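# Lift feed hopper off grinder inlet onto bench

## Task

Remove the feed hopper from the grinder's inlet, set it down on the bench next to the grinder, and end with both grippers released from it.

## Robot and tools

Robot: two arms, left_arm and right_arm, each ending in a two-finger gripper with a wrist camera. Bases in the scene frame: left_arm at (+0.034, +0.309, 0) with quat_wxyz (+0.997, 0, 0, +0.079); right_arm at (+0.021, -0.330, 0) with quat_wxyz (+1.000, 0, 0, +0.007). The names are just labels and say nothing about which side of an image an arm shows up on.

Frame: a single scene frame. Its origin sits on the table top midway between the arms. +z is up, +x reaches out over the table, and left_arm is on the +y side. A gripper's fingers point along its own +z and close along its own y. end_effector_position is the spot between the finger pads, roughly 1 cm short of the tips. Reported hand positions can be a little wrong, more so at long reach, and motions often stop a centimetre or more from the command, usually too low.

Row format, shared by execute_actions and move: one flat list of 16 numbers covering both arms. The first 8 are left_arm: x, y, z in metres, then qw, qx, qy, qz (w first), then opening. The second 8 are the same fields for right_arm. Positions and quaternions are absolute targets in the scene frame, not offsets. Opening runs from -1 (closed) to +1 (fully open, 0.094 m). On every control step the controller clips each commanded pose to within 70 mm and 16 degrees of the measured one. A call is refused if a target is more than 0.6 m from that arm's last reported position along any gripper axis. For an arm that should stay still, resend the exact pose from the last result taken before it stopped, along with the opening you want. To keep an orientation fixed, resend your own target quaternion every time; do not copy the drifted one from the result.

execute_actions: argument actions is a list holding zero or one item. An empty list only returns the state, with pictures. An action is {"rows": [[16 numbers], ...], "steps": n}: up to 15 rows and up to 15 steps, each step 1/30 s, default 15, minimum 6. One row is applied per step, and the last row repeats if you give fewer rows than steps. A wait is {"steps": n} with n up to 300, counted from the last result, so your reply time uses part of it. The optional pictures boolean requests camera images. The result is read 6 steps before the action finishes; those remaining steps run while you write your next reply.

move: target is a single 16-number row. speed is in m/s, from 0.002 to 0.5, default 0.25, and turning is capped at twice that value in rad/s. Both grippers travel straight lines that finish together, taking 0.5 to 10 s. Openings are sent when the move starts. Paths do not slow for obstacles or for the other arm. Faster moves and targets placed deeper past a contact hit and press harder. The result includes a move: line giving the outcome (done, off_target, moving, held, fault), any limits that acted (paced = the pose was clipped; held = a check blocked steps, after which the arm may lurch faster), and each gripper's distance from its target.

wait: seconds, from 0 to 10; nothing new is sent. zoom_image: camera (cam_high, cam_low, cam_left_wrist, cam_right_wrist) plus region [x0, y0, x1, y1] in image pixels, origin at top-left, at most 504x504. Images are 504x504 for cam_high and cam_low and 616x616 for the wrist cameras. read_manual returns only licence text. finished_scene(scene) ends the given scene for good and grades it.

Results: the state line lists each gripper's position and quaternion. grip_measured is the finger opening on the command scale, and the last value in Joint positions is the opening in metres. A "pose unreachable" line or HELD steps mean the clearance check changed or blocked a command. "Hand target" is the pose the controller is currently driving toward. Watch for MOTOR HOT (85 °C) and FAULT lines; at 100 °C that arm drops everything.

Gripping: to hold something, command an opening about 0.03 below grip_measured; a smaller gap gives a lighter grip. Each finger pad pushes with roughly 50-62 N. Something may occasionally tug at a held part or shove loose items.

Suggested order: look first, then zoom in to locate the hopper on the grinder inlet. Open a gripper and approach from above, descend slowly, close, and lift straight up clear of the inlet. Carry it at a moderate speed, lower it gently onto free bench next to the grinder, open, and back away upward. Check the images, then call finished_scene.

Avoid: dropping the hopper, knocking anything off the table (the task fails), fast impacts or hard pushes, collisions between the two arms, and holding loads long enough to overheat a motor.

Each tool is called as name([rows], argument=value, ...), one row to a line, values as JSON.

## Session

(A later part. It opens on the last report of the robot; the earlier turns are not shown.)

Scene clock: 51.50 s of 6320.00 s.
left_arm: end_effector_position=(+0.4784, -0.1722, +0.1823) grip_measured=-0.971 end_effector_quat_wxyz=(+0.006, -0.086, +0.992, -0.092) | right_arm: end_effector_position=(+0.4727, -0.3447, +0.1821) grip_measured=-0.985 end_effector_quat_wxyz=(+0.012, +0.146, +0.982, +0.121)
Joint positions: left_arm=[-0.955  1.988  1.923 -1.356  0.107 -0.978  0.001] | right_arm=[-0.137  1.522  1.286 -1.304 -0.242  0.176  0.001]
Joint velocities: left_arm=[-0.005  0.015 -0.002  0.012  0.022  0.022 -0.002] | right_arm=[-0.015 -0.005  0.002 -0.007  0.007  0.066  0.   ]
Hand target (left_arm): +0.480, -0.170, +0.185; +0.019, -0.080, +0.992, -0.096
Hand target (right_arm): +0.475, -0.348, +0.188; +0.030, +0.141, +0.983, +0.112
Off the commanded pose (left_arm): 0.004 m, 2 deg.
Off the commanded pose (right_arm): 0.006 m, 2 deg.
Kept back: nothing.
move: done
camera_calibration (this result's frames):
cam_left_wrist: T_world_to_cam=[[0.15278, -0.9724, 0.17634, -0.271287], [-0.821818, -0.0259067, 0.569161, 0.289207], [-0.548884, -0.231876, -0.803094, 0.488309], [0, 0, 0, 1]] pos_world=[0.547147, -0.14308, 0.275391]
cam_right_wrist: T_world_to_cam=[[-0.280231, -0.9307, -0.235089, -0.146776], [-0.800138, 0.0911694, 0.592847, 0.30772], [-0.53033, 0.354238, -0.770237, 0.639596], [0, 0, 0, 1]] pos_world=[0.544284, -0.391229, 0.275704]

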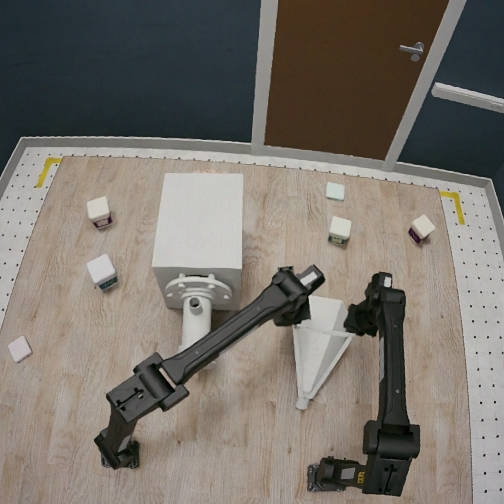

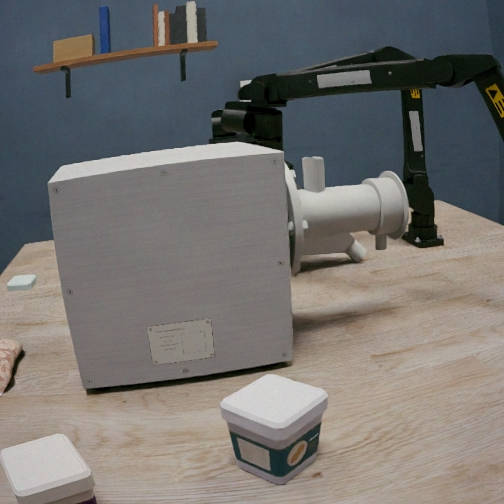

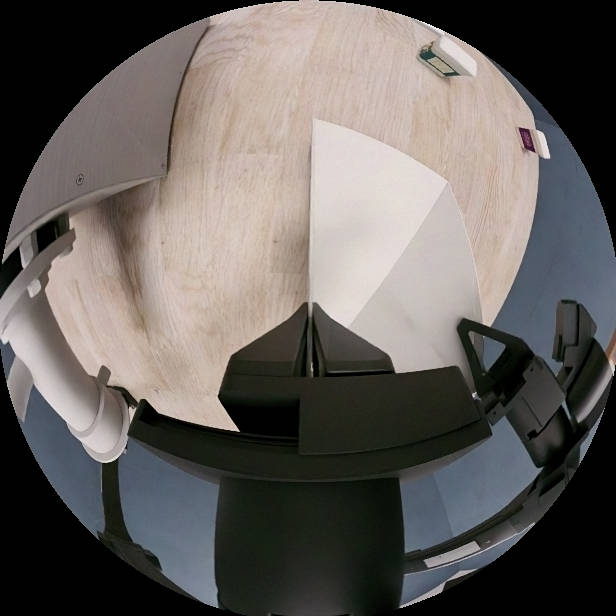

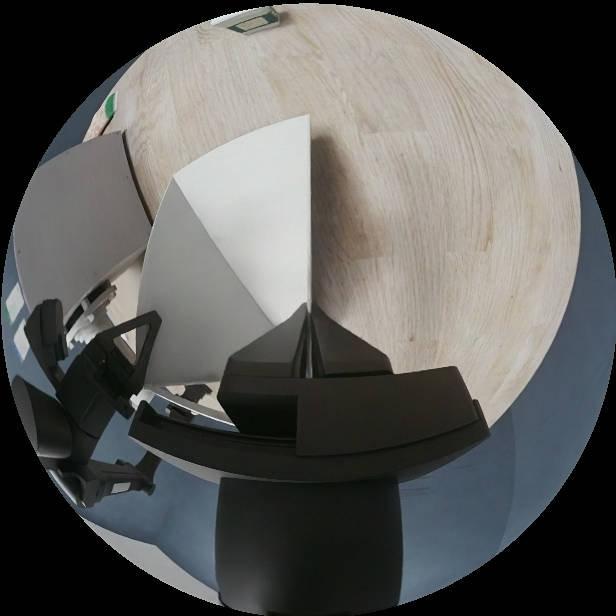

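move(target=[0.485,-0.17,0.163,0,-0.08,0.99,-0.096,-1,0.48,-0.348,0.163,0,0.14,0.98,0.111,-1], speed=0.025)

Scene clock: 52.80 s of 6320.00 s.
left_arm: end_effector_position=(+0.4786, -0.1715, +0.1792) grip_measured=-0.971 end_effector_quat_wxyz=(-0.002, -0.089, +0.991, -0.098) | right_arm: end_effector_position=(+0.4731, -0.3438, +0.1778) grip_measured=-0.985 end_effector_quat_wxyz=(+0.006, +0.149, +0.981, +0.122)
Joint positions: left_arm=[-0.949  1.988  1.913 -1.348  0.128 -0.98   0.001] | right_arm=[-0.136  1.532  1.286 -1.305 -0.244  0.183  0.001]
Joint velocities: left_arm=[-0.005  0.005 -0.002 -0.002 -0.022 -0.066 -0.   ] | right_arm=[-0.005 -0.015  0.017  0.002 -0.007 -0.007 -0.001]
Hand target (left_arm): +0.485, -0.170, +0.163; -0.000, -0.080, +0.992, -0.096
Hand target (right_arm): +0.480, -0.348, +0.163; +0.000, +0.140, +0.984, +0.111
Off the commanded pose (left_arm): 0.017 m, 1 deg.
Off the commanded pose (right_arm): 0.017 m, 2 deg.
Kept back: nothing.
move: off_target (left_arm, right_arm)
camera_calibration (this result's frames):
cam_left_wrist: T_world_to_cam=[[0.161099, -0.969005, 0.187289, -0.275398], [-0.812763, -0.0226048, 0.582156, 0.28512], [-0.559878, -0.246006, -0.791213, 0.486851], [0, 0, 0, 1]] pos_world=[0.548678, -0.140648, 0.270797]
cam_right_wrist: T_world_to_cam=[[-0.288186, -0.928124, -0.235659, -0.142072], [-0.792297, 0.0928985, 0.603022, 0.305576], [-0.537786, 0.360495, -0.762122, 0.640398], [0, 0, 0, 1]] pos_world=[0.545561, -0.391108, 0.270312]

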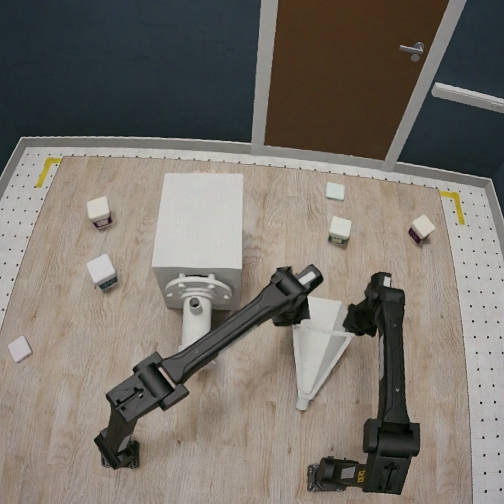

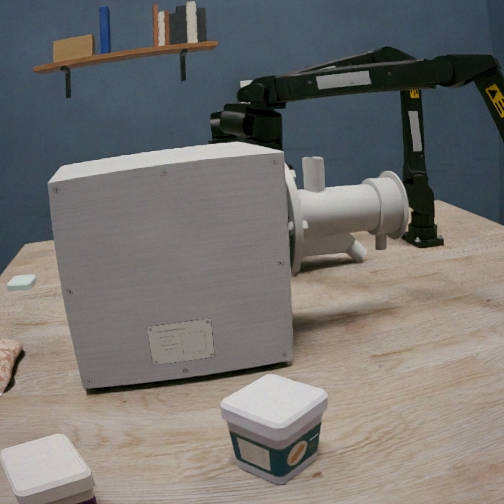

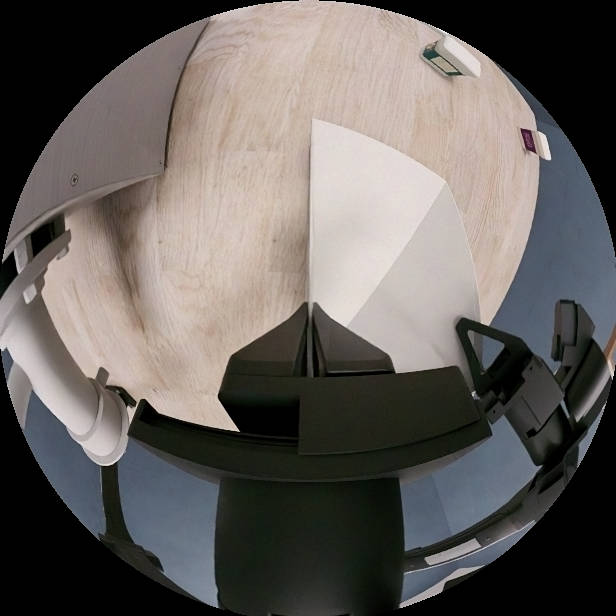

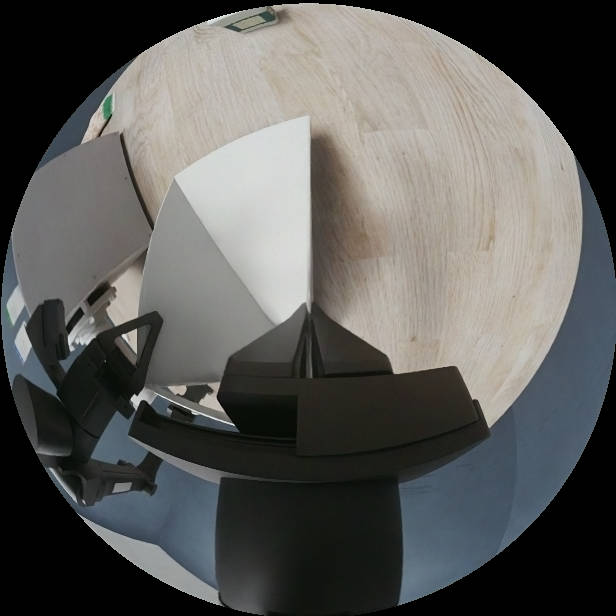

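move(target=[0.497,-0.17,0.155,-0.04,-0.08,0.99,-0.096,-1,0.492,-0.346,0.155,-0.04,0.14,0.98,0.111,-1], speed=0.03)

Scene clock: 54.87 s of 6320.00 s.
left_arm: end_effector_position=(+0.4789, -0.1652, +0.1538) grip_measured=-0.971 end_effector_quat_wxyz=(-0.056, -0.104, +0.989, -0.093) | right_arm: end_effector_position=(+0.4770, -0.3375, +0.1537) grip_measured=-0.985 end_effector_quat_wxyz=(-0.052, +0.149, +0.981, +0.117)
Joint positions: left_arm=[-0.921  2.037  1.925 -1.388  0.206 -0.98   0.001] | right_arm=[-0.119  1.628  1.333 -1.371 -0.238  0.185  0.001]
Joint velocities: left_arm=[-0.005 -0.015 -0.007 -0.002  0.007  0.007  0.001] | right_arm=[-0.015 -0.015 -0.012  0.002  0.081  0.007  0.   ]
Hand target (left_arm): +0.496, -0.170, +0.155; -0.039, -0.081, +0.991, -0.096
Hand target (right_arm): +0.492, -0.346, +0.155; -0.040, +0.140, +0.983, +0.111
Off the commanded pose (left_arm): 0.019 m, 3 deg.
Off the commanded pose (right_arm): 0.017 m, 2 deg.
Kept back: nothing.
move: off_target (left_arm, right_arm)
camera_calibration (this result's frames):
cam_left_wrist: T_world_to_cam=[[0.199345, -0.965421, 0.167998, -0.27938], [-0.74315, -0.0371919, 0.66809, 0.251335], [-0.63874, -0.258028, -0.724867, 0.494003], [0, 0, 0, 1]] pos_world=[0.558012, -0.132906, 0.237107]
cam_right_wrist: T_world_to_cam=[[-0.299357, -0.931067, -0.208568, -0.14066], [-0.719069, 0.0764676, 0.690719, 0.268628], [-0.627157, 0.356746, -0.692392, 0.652567], [0, 0, 0, 1]] pos_world=[0.560316, -0.384305, 0.236948]

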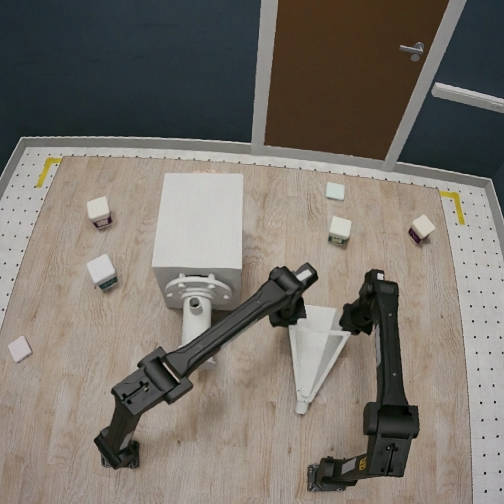

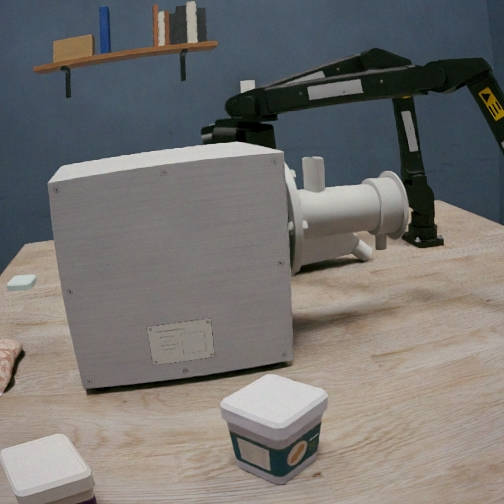

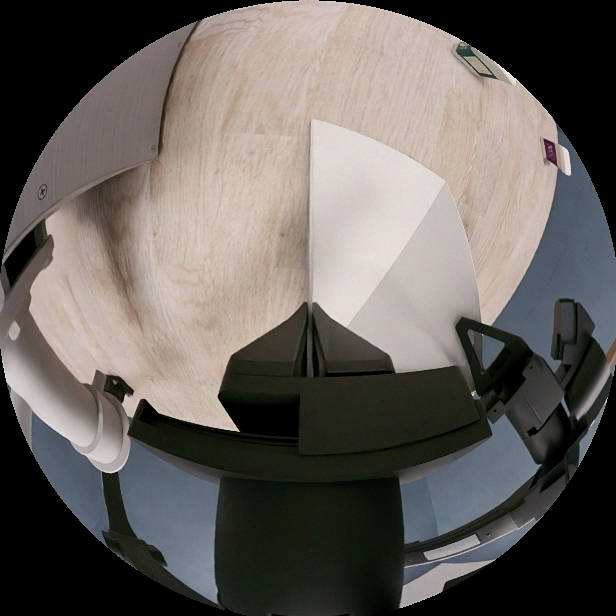

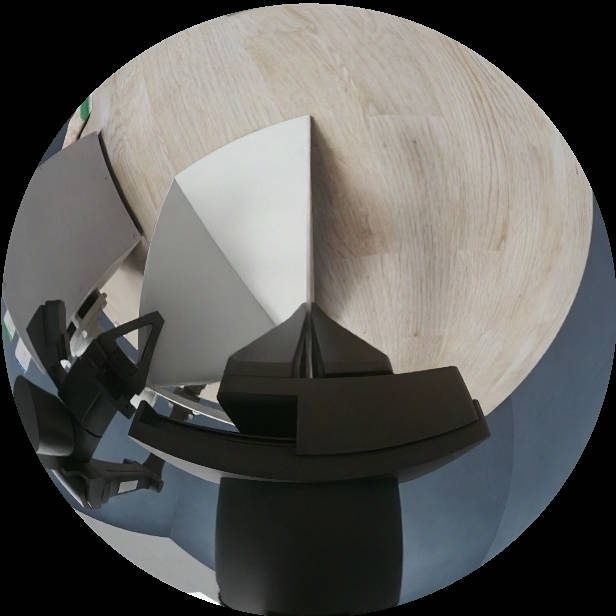

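Still pivoting; the rim may not be down yet.

move(target=[0.485,-0.165,0.135,-0.08,-0.10,0.99,-0.093,-1,0.483,-0.338,0.135,-0.08,0.145,0.98,0.115,-1], speed=0.02)

Scene clock: 56.73 s of 6320.00 s.
left_arm: end_effector_position=(+0.4765, -0.1651, +0.1487) grip_measured=-0.971 end_effector_quat_wxyz=(-0.072, -0.101, +0.988, -0.096) | right_arm: end_effector_position=(+0.4747, -0.3369, +0.1484) grip_measured=-0.985 end_effector_quat_wxyz=(-0.067, +0.146, +0.980, +0.117)
Joint positions: left_arm=[-0.916  2.047  1.925 -1.397  0.235 -0.969  0.001] | right_arm=[-0.118  1.646  1.338 -1.389 -0.24   0.176  0.001]
Joint velocities: left_arm=[ 0.005 -0.015 -0.002 -0.002  0.051  0.007 -0.   ] | right_arm=[-0.005  0.005 -0.002 -0.017 -0.007  0.022 -0.   ]
Hand target (left_arm): +0.485, -0.165, +0.135; -0.080, -0.100, +0.988, -0.093
Hand target (right_arm): +0.483, -0.338, +0.135; -0.080, +0.145, +0.980, +0.115
Off the commanded pose (left_arm): 0.016 m, 1 deg.
Off the commanded pose (right_arm): 0.016 m, 2 deg.
Kept back: nothing.
move: off_target (left_arm, right_arm)
camera_calibration (this result's frames):
cam_left_wrist: T_world_to_cam=[[0.196867, -0.965422, 0.170891, -0.277219], [-0.722561, -0.0250537, 0.690853, 0.241728], [-0.662684, -0.259485, -0.702508, 0.496694], [0, 0, 0, 1]] pos_world=[0.55839, -0.132692, 0.229307]
cam_right_wrist: T_world_to_cam=[[-0.297181, -0.932613, -0.204735, -0.144024], [-0.69948, 0.0666904, 0.711533, 0.254915], [-0.649931, 0.354662, -0.672164, 0.6543], [0, 0, 0, 1]] pos_world=[0.560757, -0.383375, 0.22893]

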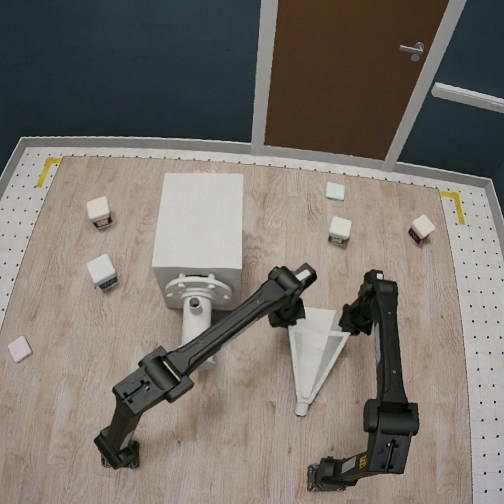

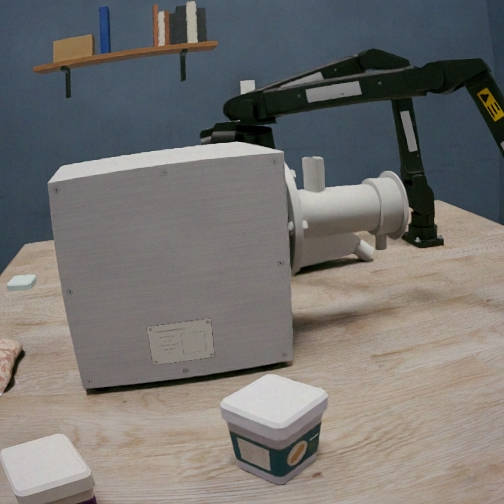

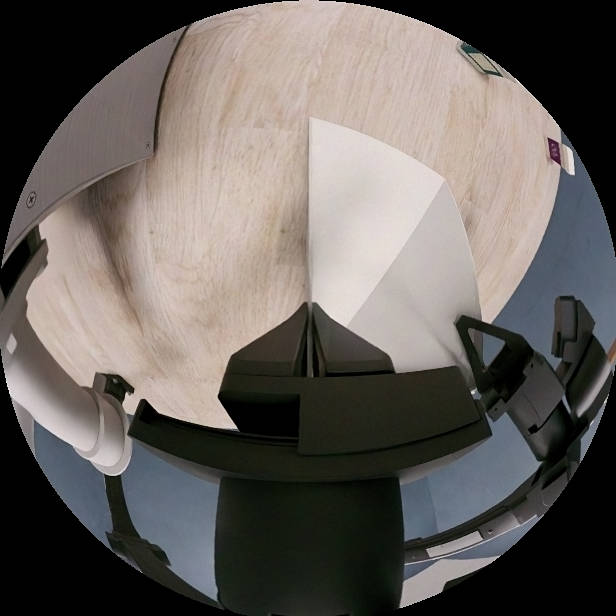

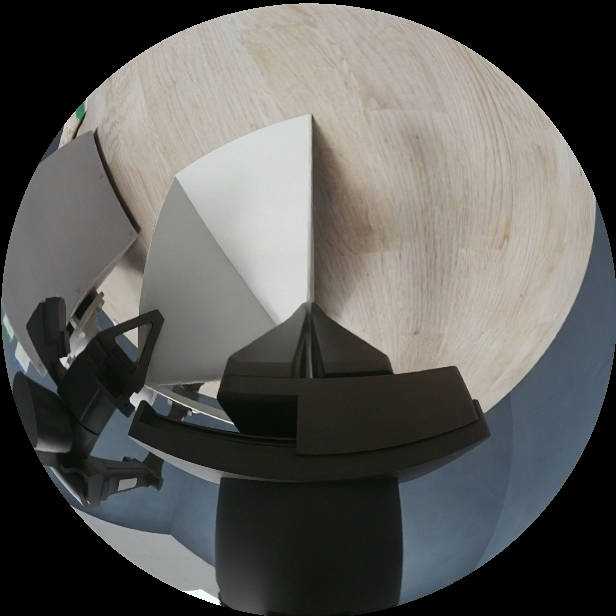

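move(target=[0.478,-0.165,0.148,-0.072,-0.10,0.988,-0.096,-0.93,0.476,-0.337,0.148,-0.067,0.146,0.98,0.117,-0.94], speed=0.02)

move(target=[0.478,-0.165,0.148,-0.072,-0.10,0.988,-0.096,-0.5,0.476,-0.337,0.148,-0.067,0.146,0.98,0.117,-0.5])

move(target=[0.465,-0.15,0.26,-0.072,-0.10,0.988,-0.096,-0.5,0.462,-0.352,0.26,-0.067,0.146,0.98,0.117,-0.5], speed=0.1)

Scene clock: 57.67 s of 6320.00 s.
left_arm: end_effector_position=(+0.4767, -0.1649, +0.1487) grip_measured=-0.932 end_effector_quat_wxyz=(-0.071, -0.101, +0.988, -0.095) | right_arm: end_effector_position=(+0.4747, -0.3368, +0.1491) grip_measured=-0.941 end_effector_quat_wxyz=(-0.066, +0.146, +0.980, +0.117)
Joint positions: left_arm=[-0.916  2.047  1.925 -1.397  0.233 -0.969  0.003] | right_arm=[-0.118  1.644  1.338 -1.389 -0.24   0.176  0.003]
Joint velocities: left_arm=[-0.005  0.005 -0.002  0.007 -0.007 -0.037 -0.001] | right_arm=[-0.005 -0.015 -0.017  0.002  0.037  0.007 -0.001]
Hand target (left_arm): +0.478, -0.165, +0.148; -0.072, -0.100, +0.988, -0.096
Hand target (right_arm): +0.476, -0.337, +0.148; -0.067, +0.146, +0.980, +0.117
Off the commanded pose (left_arm): 0.001 m, 0 deg.
Off the commanded pose (right_arm): 0.002 m, 0 deg.
Kept back: nothing.
move: done
camera_calibration (this result's frames):
cam_left_wrist: T_world_to_cam=[[0.196765, -0.965595, 0.170029, -0.276919], [-0.723282, -0.0258755, 0.690068, 0.242228], [-0.661926, -0.258761, -0.703489, 0.496721], [0, 0, 0, 1]] pos_world=[0.55848, -0.132591, 0.229368]
cam_right_wrist: T_world_to_cam=[[-0.296942, -0.932463, -0.205763, -0.143676], [-0.700609, 0.066335, 0.710455, 0.254987], [-0.648824, 0.355124, -0.67299, 0.654462], [0, 0, 0, 1]] pos_world=[0.560613, -0.383302, 0.229726]

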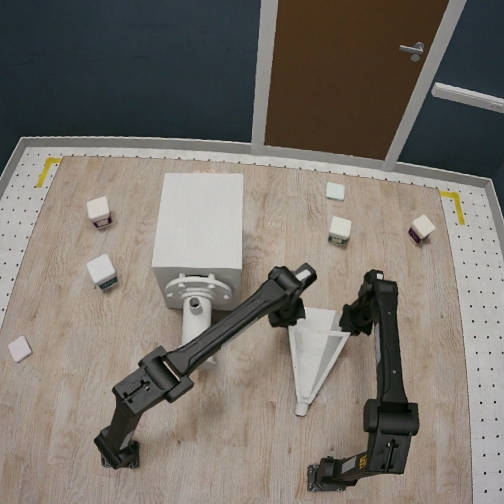

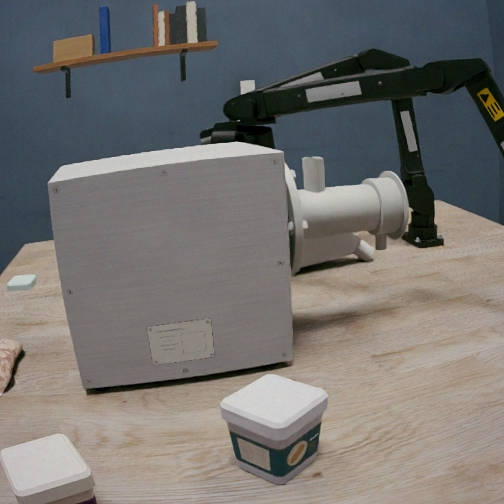

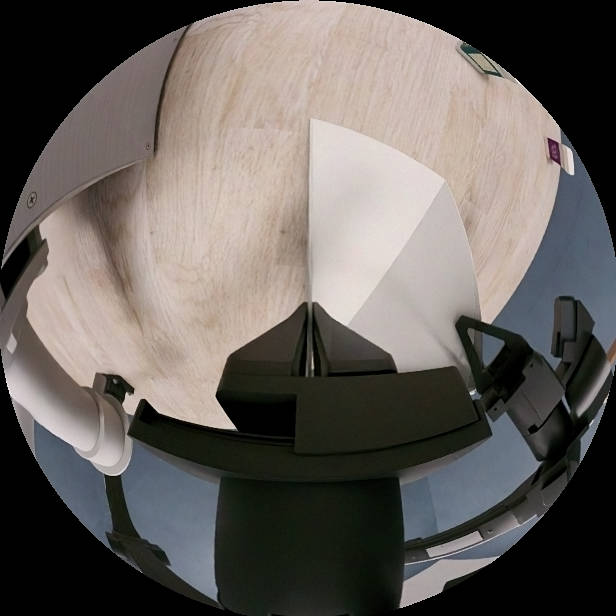

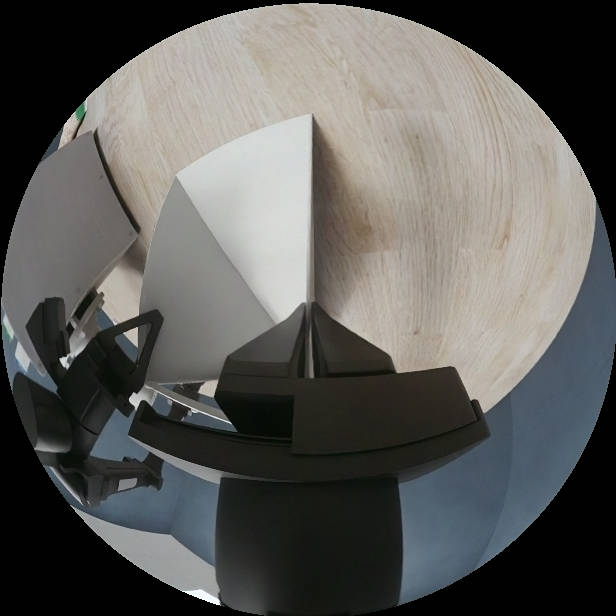

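Scene clock: 58.37 s of 6320.00 s.
left_arm: end_effector_position=(+0.4767, -0.1649, +0.1487) grip_measured=-0.502 end_effector_quat_wxyz=(-0.071, -0.101, +0.988, -0.095) | right_arm: end_effector_position=(+0.4747, -0.3368, +0.1491) grip_measured=-0.502 end_effector_quat_wxyz=(-0.066, +0.146, +0.980, +0.117)
Joint positions: left_arm=[-0.916  2.047  1.925 -1.397  0.233 -0.969  0.023] | right_arm=[-0.118  1.644  1.338 -1.389 -0.24   0.176  0.023]
Joint velocities: left_arm=[ 0.005 -0.015  0.002 -0.007  0.007  0.007  0.   ] | right_arm=[ 0.005  0.005 -0.017  0.007  0.051  0.081  0.   ]
Hand target (left_arm): +0.478, -0.165, +0.148; -0.072, -0.100, +0.988, -0.096
Hand target (right_arm): +0.476, -0.337, +0.148; -0.067, +0.146, +0.980, +0.117
Off the commanded pose (left_arm): 0.001 m, 0 deg.
Off the commanded pose (right_arm): 0.002 m, 0 deg.
Kept back: nothing.
move: done
camera_calibration (this result's frames):
cam_left_wrist: T_world_to_cam=[[0.196765, -0.965595, 0.170029, -0.276919], [-0.723282, -0.0258755, 0.690068, 0.242228], [-0.661926, -0.258761, -0.703489, 0.496721], [0, 0, 0, 1]] pos_world=[0.55848, -0.132591, 0.229368]
cam_right_wrist: T_world_to_cam=[[-0.296942, -0.932463, -0.205763, -0.143676], [-0.700609, 0.066335, 0.710455, 0.254987], [-0.648824, 0.355124, -0.67299, 0.654462], [0, 0, 0, 1]] pos_world=[0.560613, -0.383302, 0.229726]

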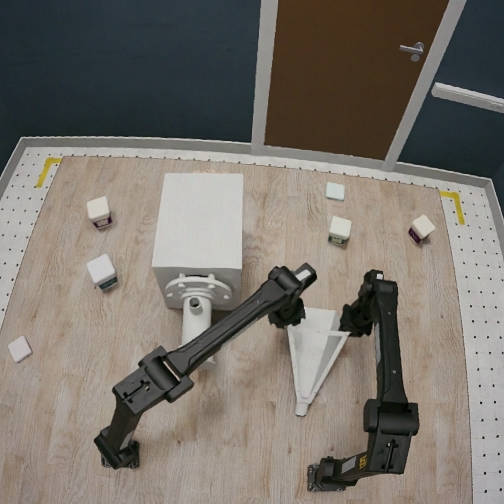

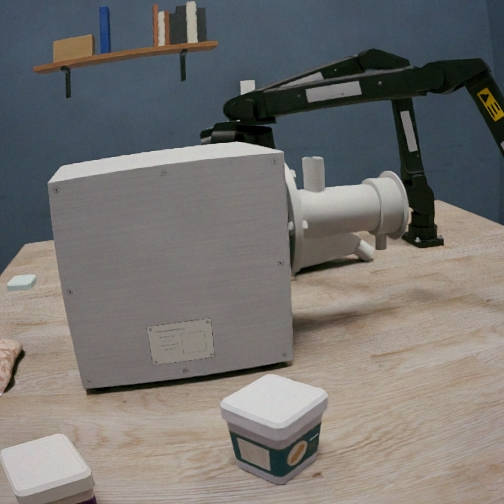

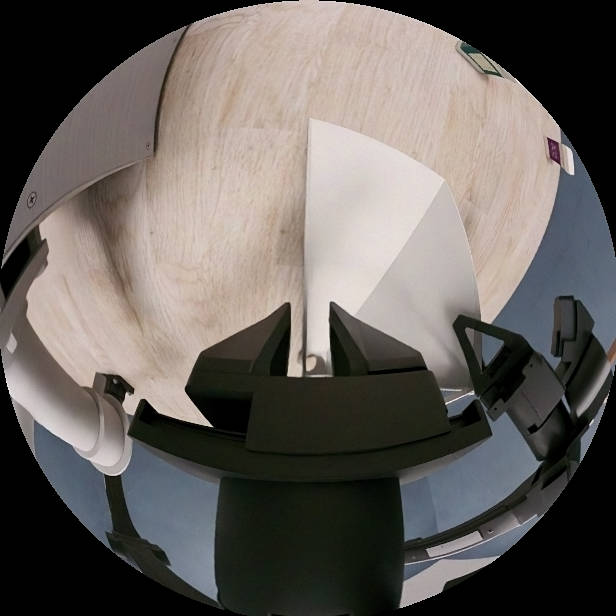

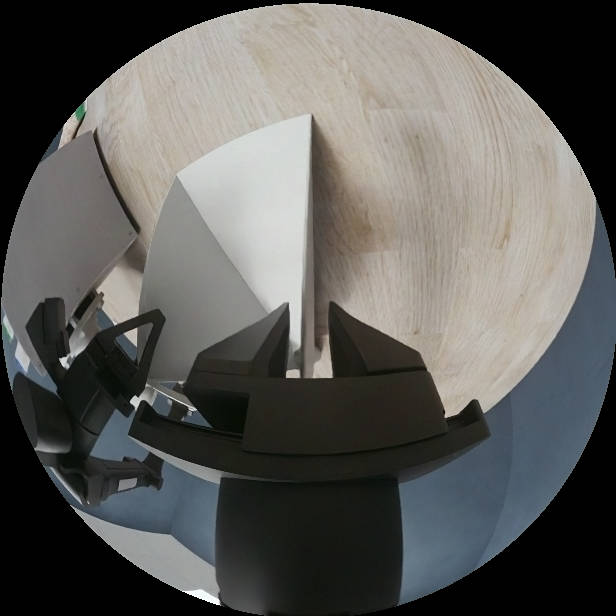

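Scene clock: 59.90 s of 6320.00 s.
left_arm: end_effector_position=(+0.4567, -0.1465, +0.2305) grip_measured=-0.502 end_effector_quat_wxyz=(-0.089, -0.104, +0.988, -0.076) | right_arm: end_effector_position=(+0.4469, -0.3443, +0.2371) grip_measured=-0.501 end_effector_quat_wxyz=(-0.096, +0.151, +0.977, +0.116)
Joint positions: left_arm=[-0.916  1.993  2.055 -1.632  0.235 -0.969  0.023] | right_arm=[-0.141  1.57   1.477 -1.668 -0.237  0.156  0.023]
Joint velocities: left_arm=[ 0.005 -0.005 -0.002  0.002 -0.022 -0.007 -0.001] | right_arm=[-0.005 -0.005 -0.007 -0.012  0.007 -0.022 -0.001]
Hand target (left_arm): +0.463, -0.148, +0.260; -0.072, -0.100, +0.988, -0.096
Hand target (right_arm): +0.457, -0.352, +0.260; -0.067, +0.146, +0.980, +0.116
Off the commanded pose (left_arm): 0.031 m, 3 deg.
Off the commanded pose (right_arm): 0.029 m, 3 deg.
Kept back: nothing.
move: off_target (left_arm, right_arm)
camera_calibration (this result's frames):
cam_left_wrist: T_world_to_cam=[[0.202547, -0.970734, 0.12904, -0.263045], [-0.695865, -0.049959, 0.716433, 0.149673], [-0.689019, -0.234905, -0.685618, 0.557624], [0, 0, 0, 1]] pos_world=[0.541645, -0.11688, 0.30903]
cam_right_wrist: T_world_to_cam=[[-0.312056, -0.930218, -0.193174, -0.13627], [-0.65607, 0.0639272, 0.751988, 0.142925], [-0.687163, 0.361398, -0.630237, 0.707474], [0, 0, 0, 1]] pos_world=[0.537395, -0.391577, 0.312074]

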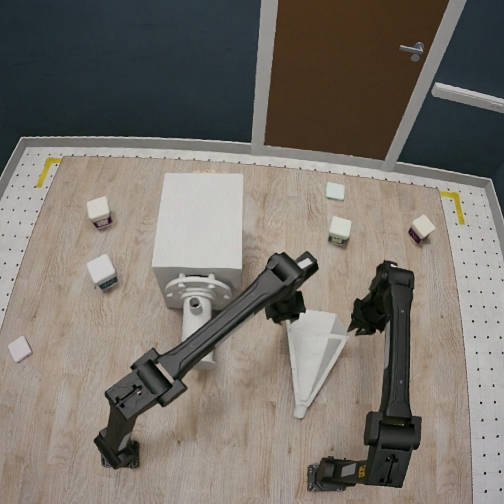

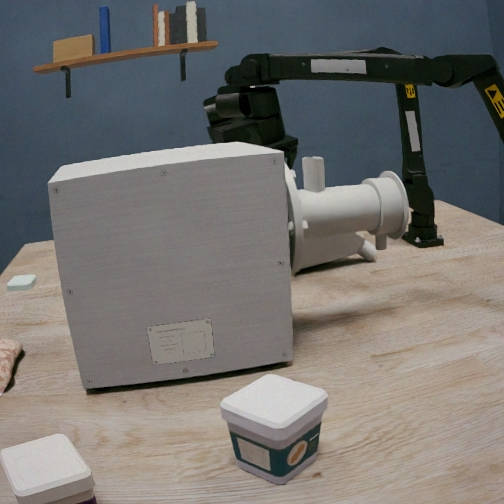

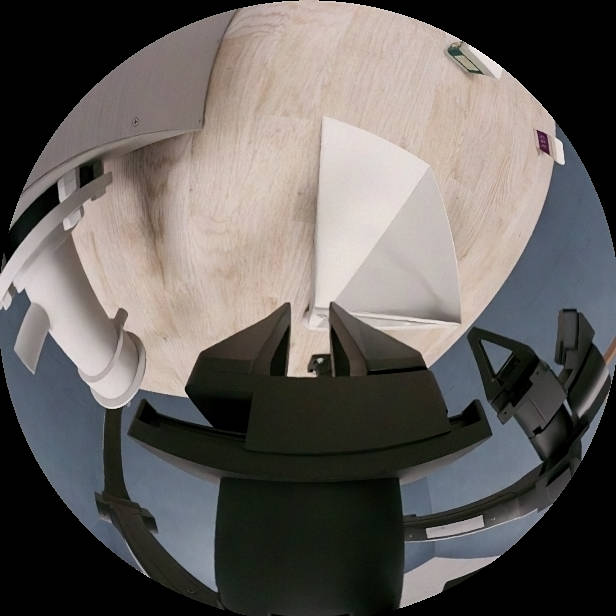

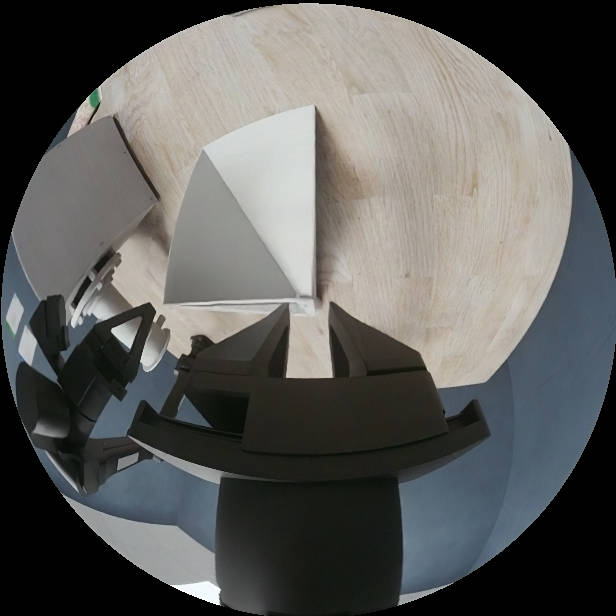

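finished_scene(scene=2)

The scene is finished: the task was done.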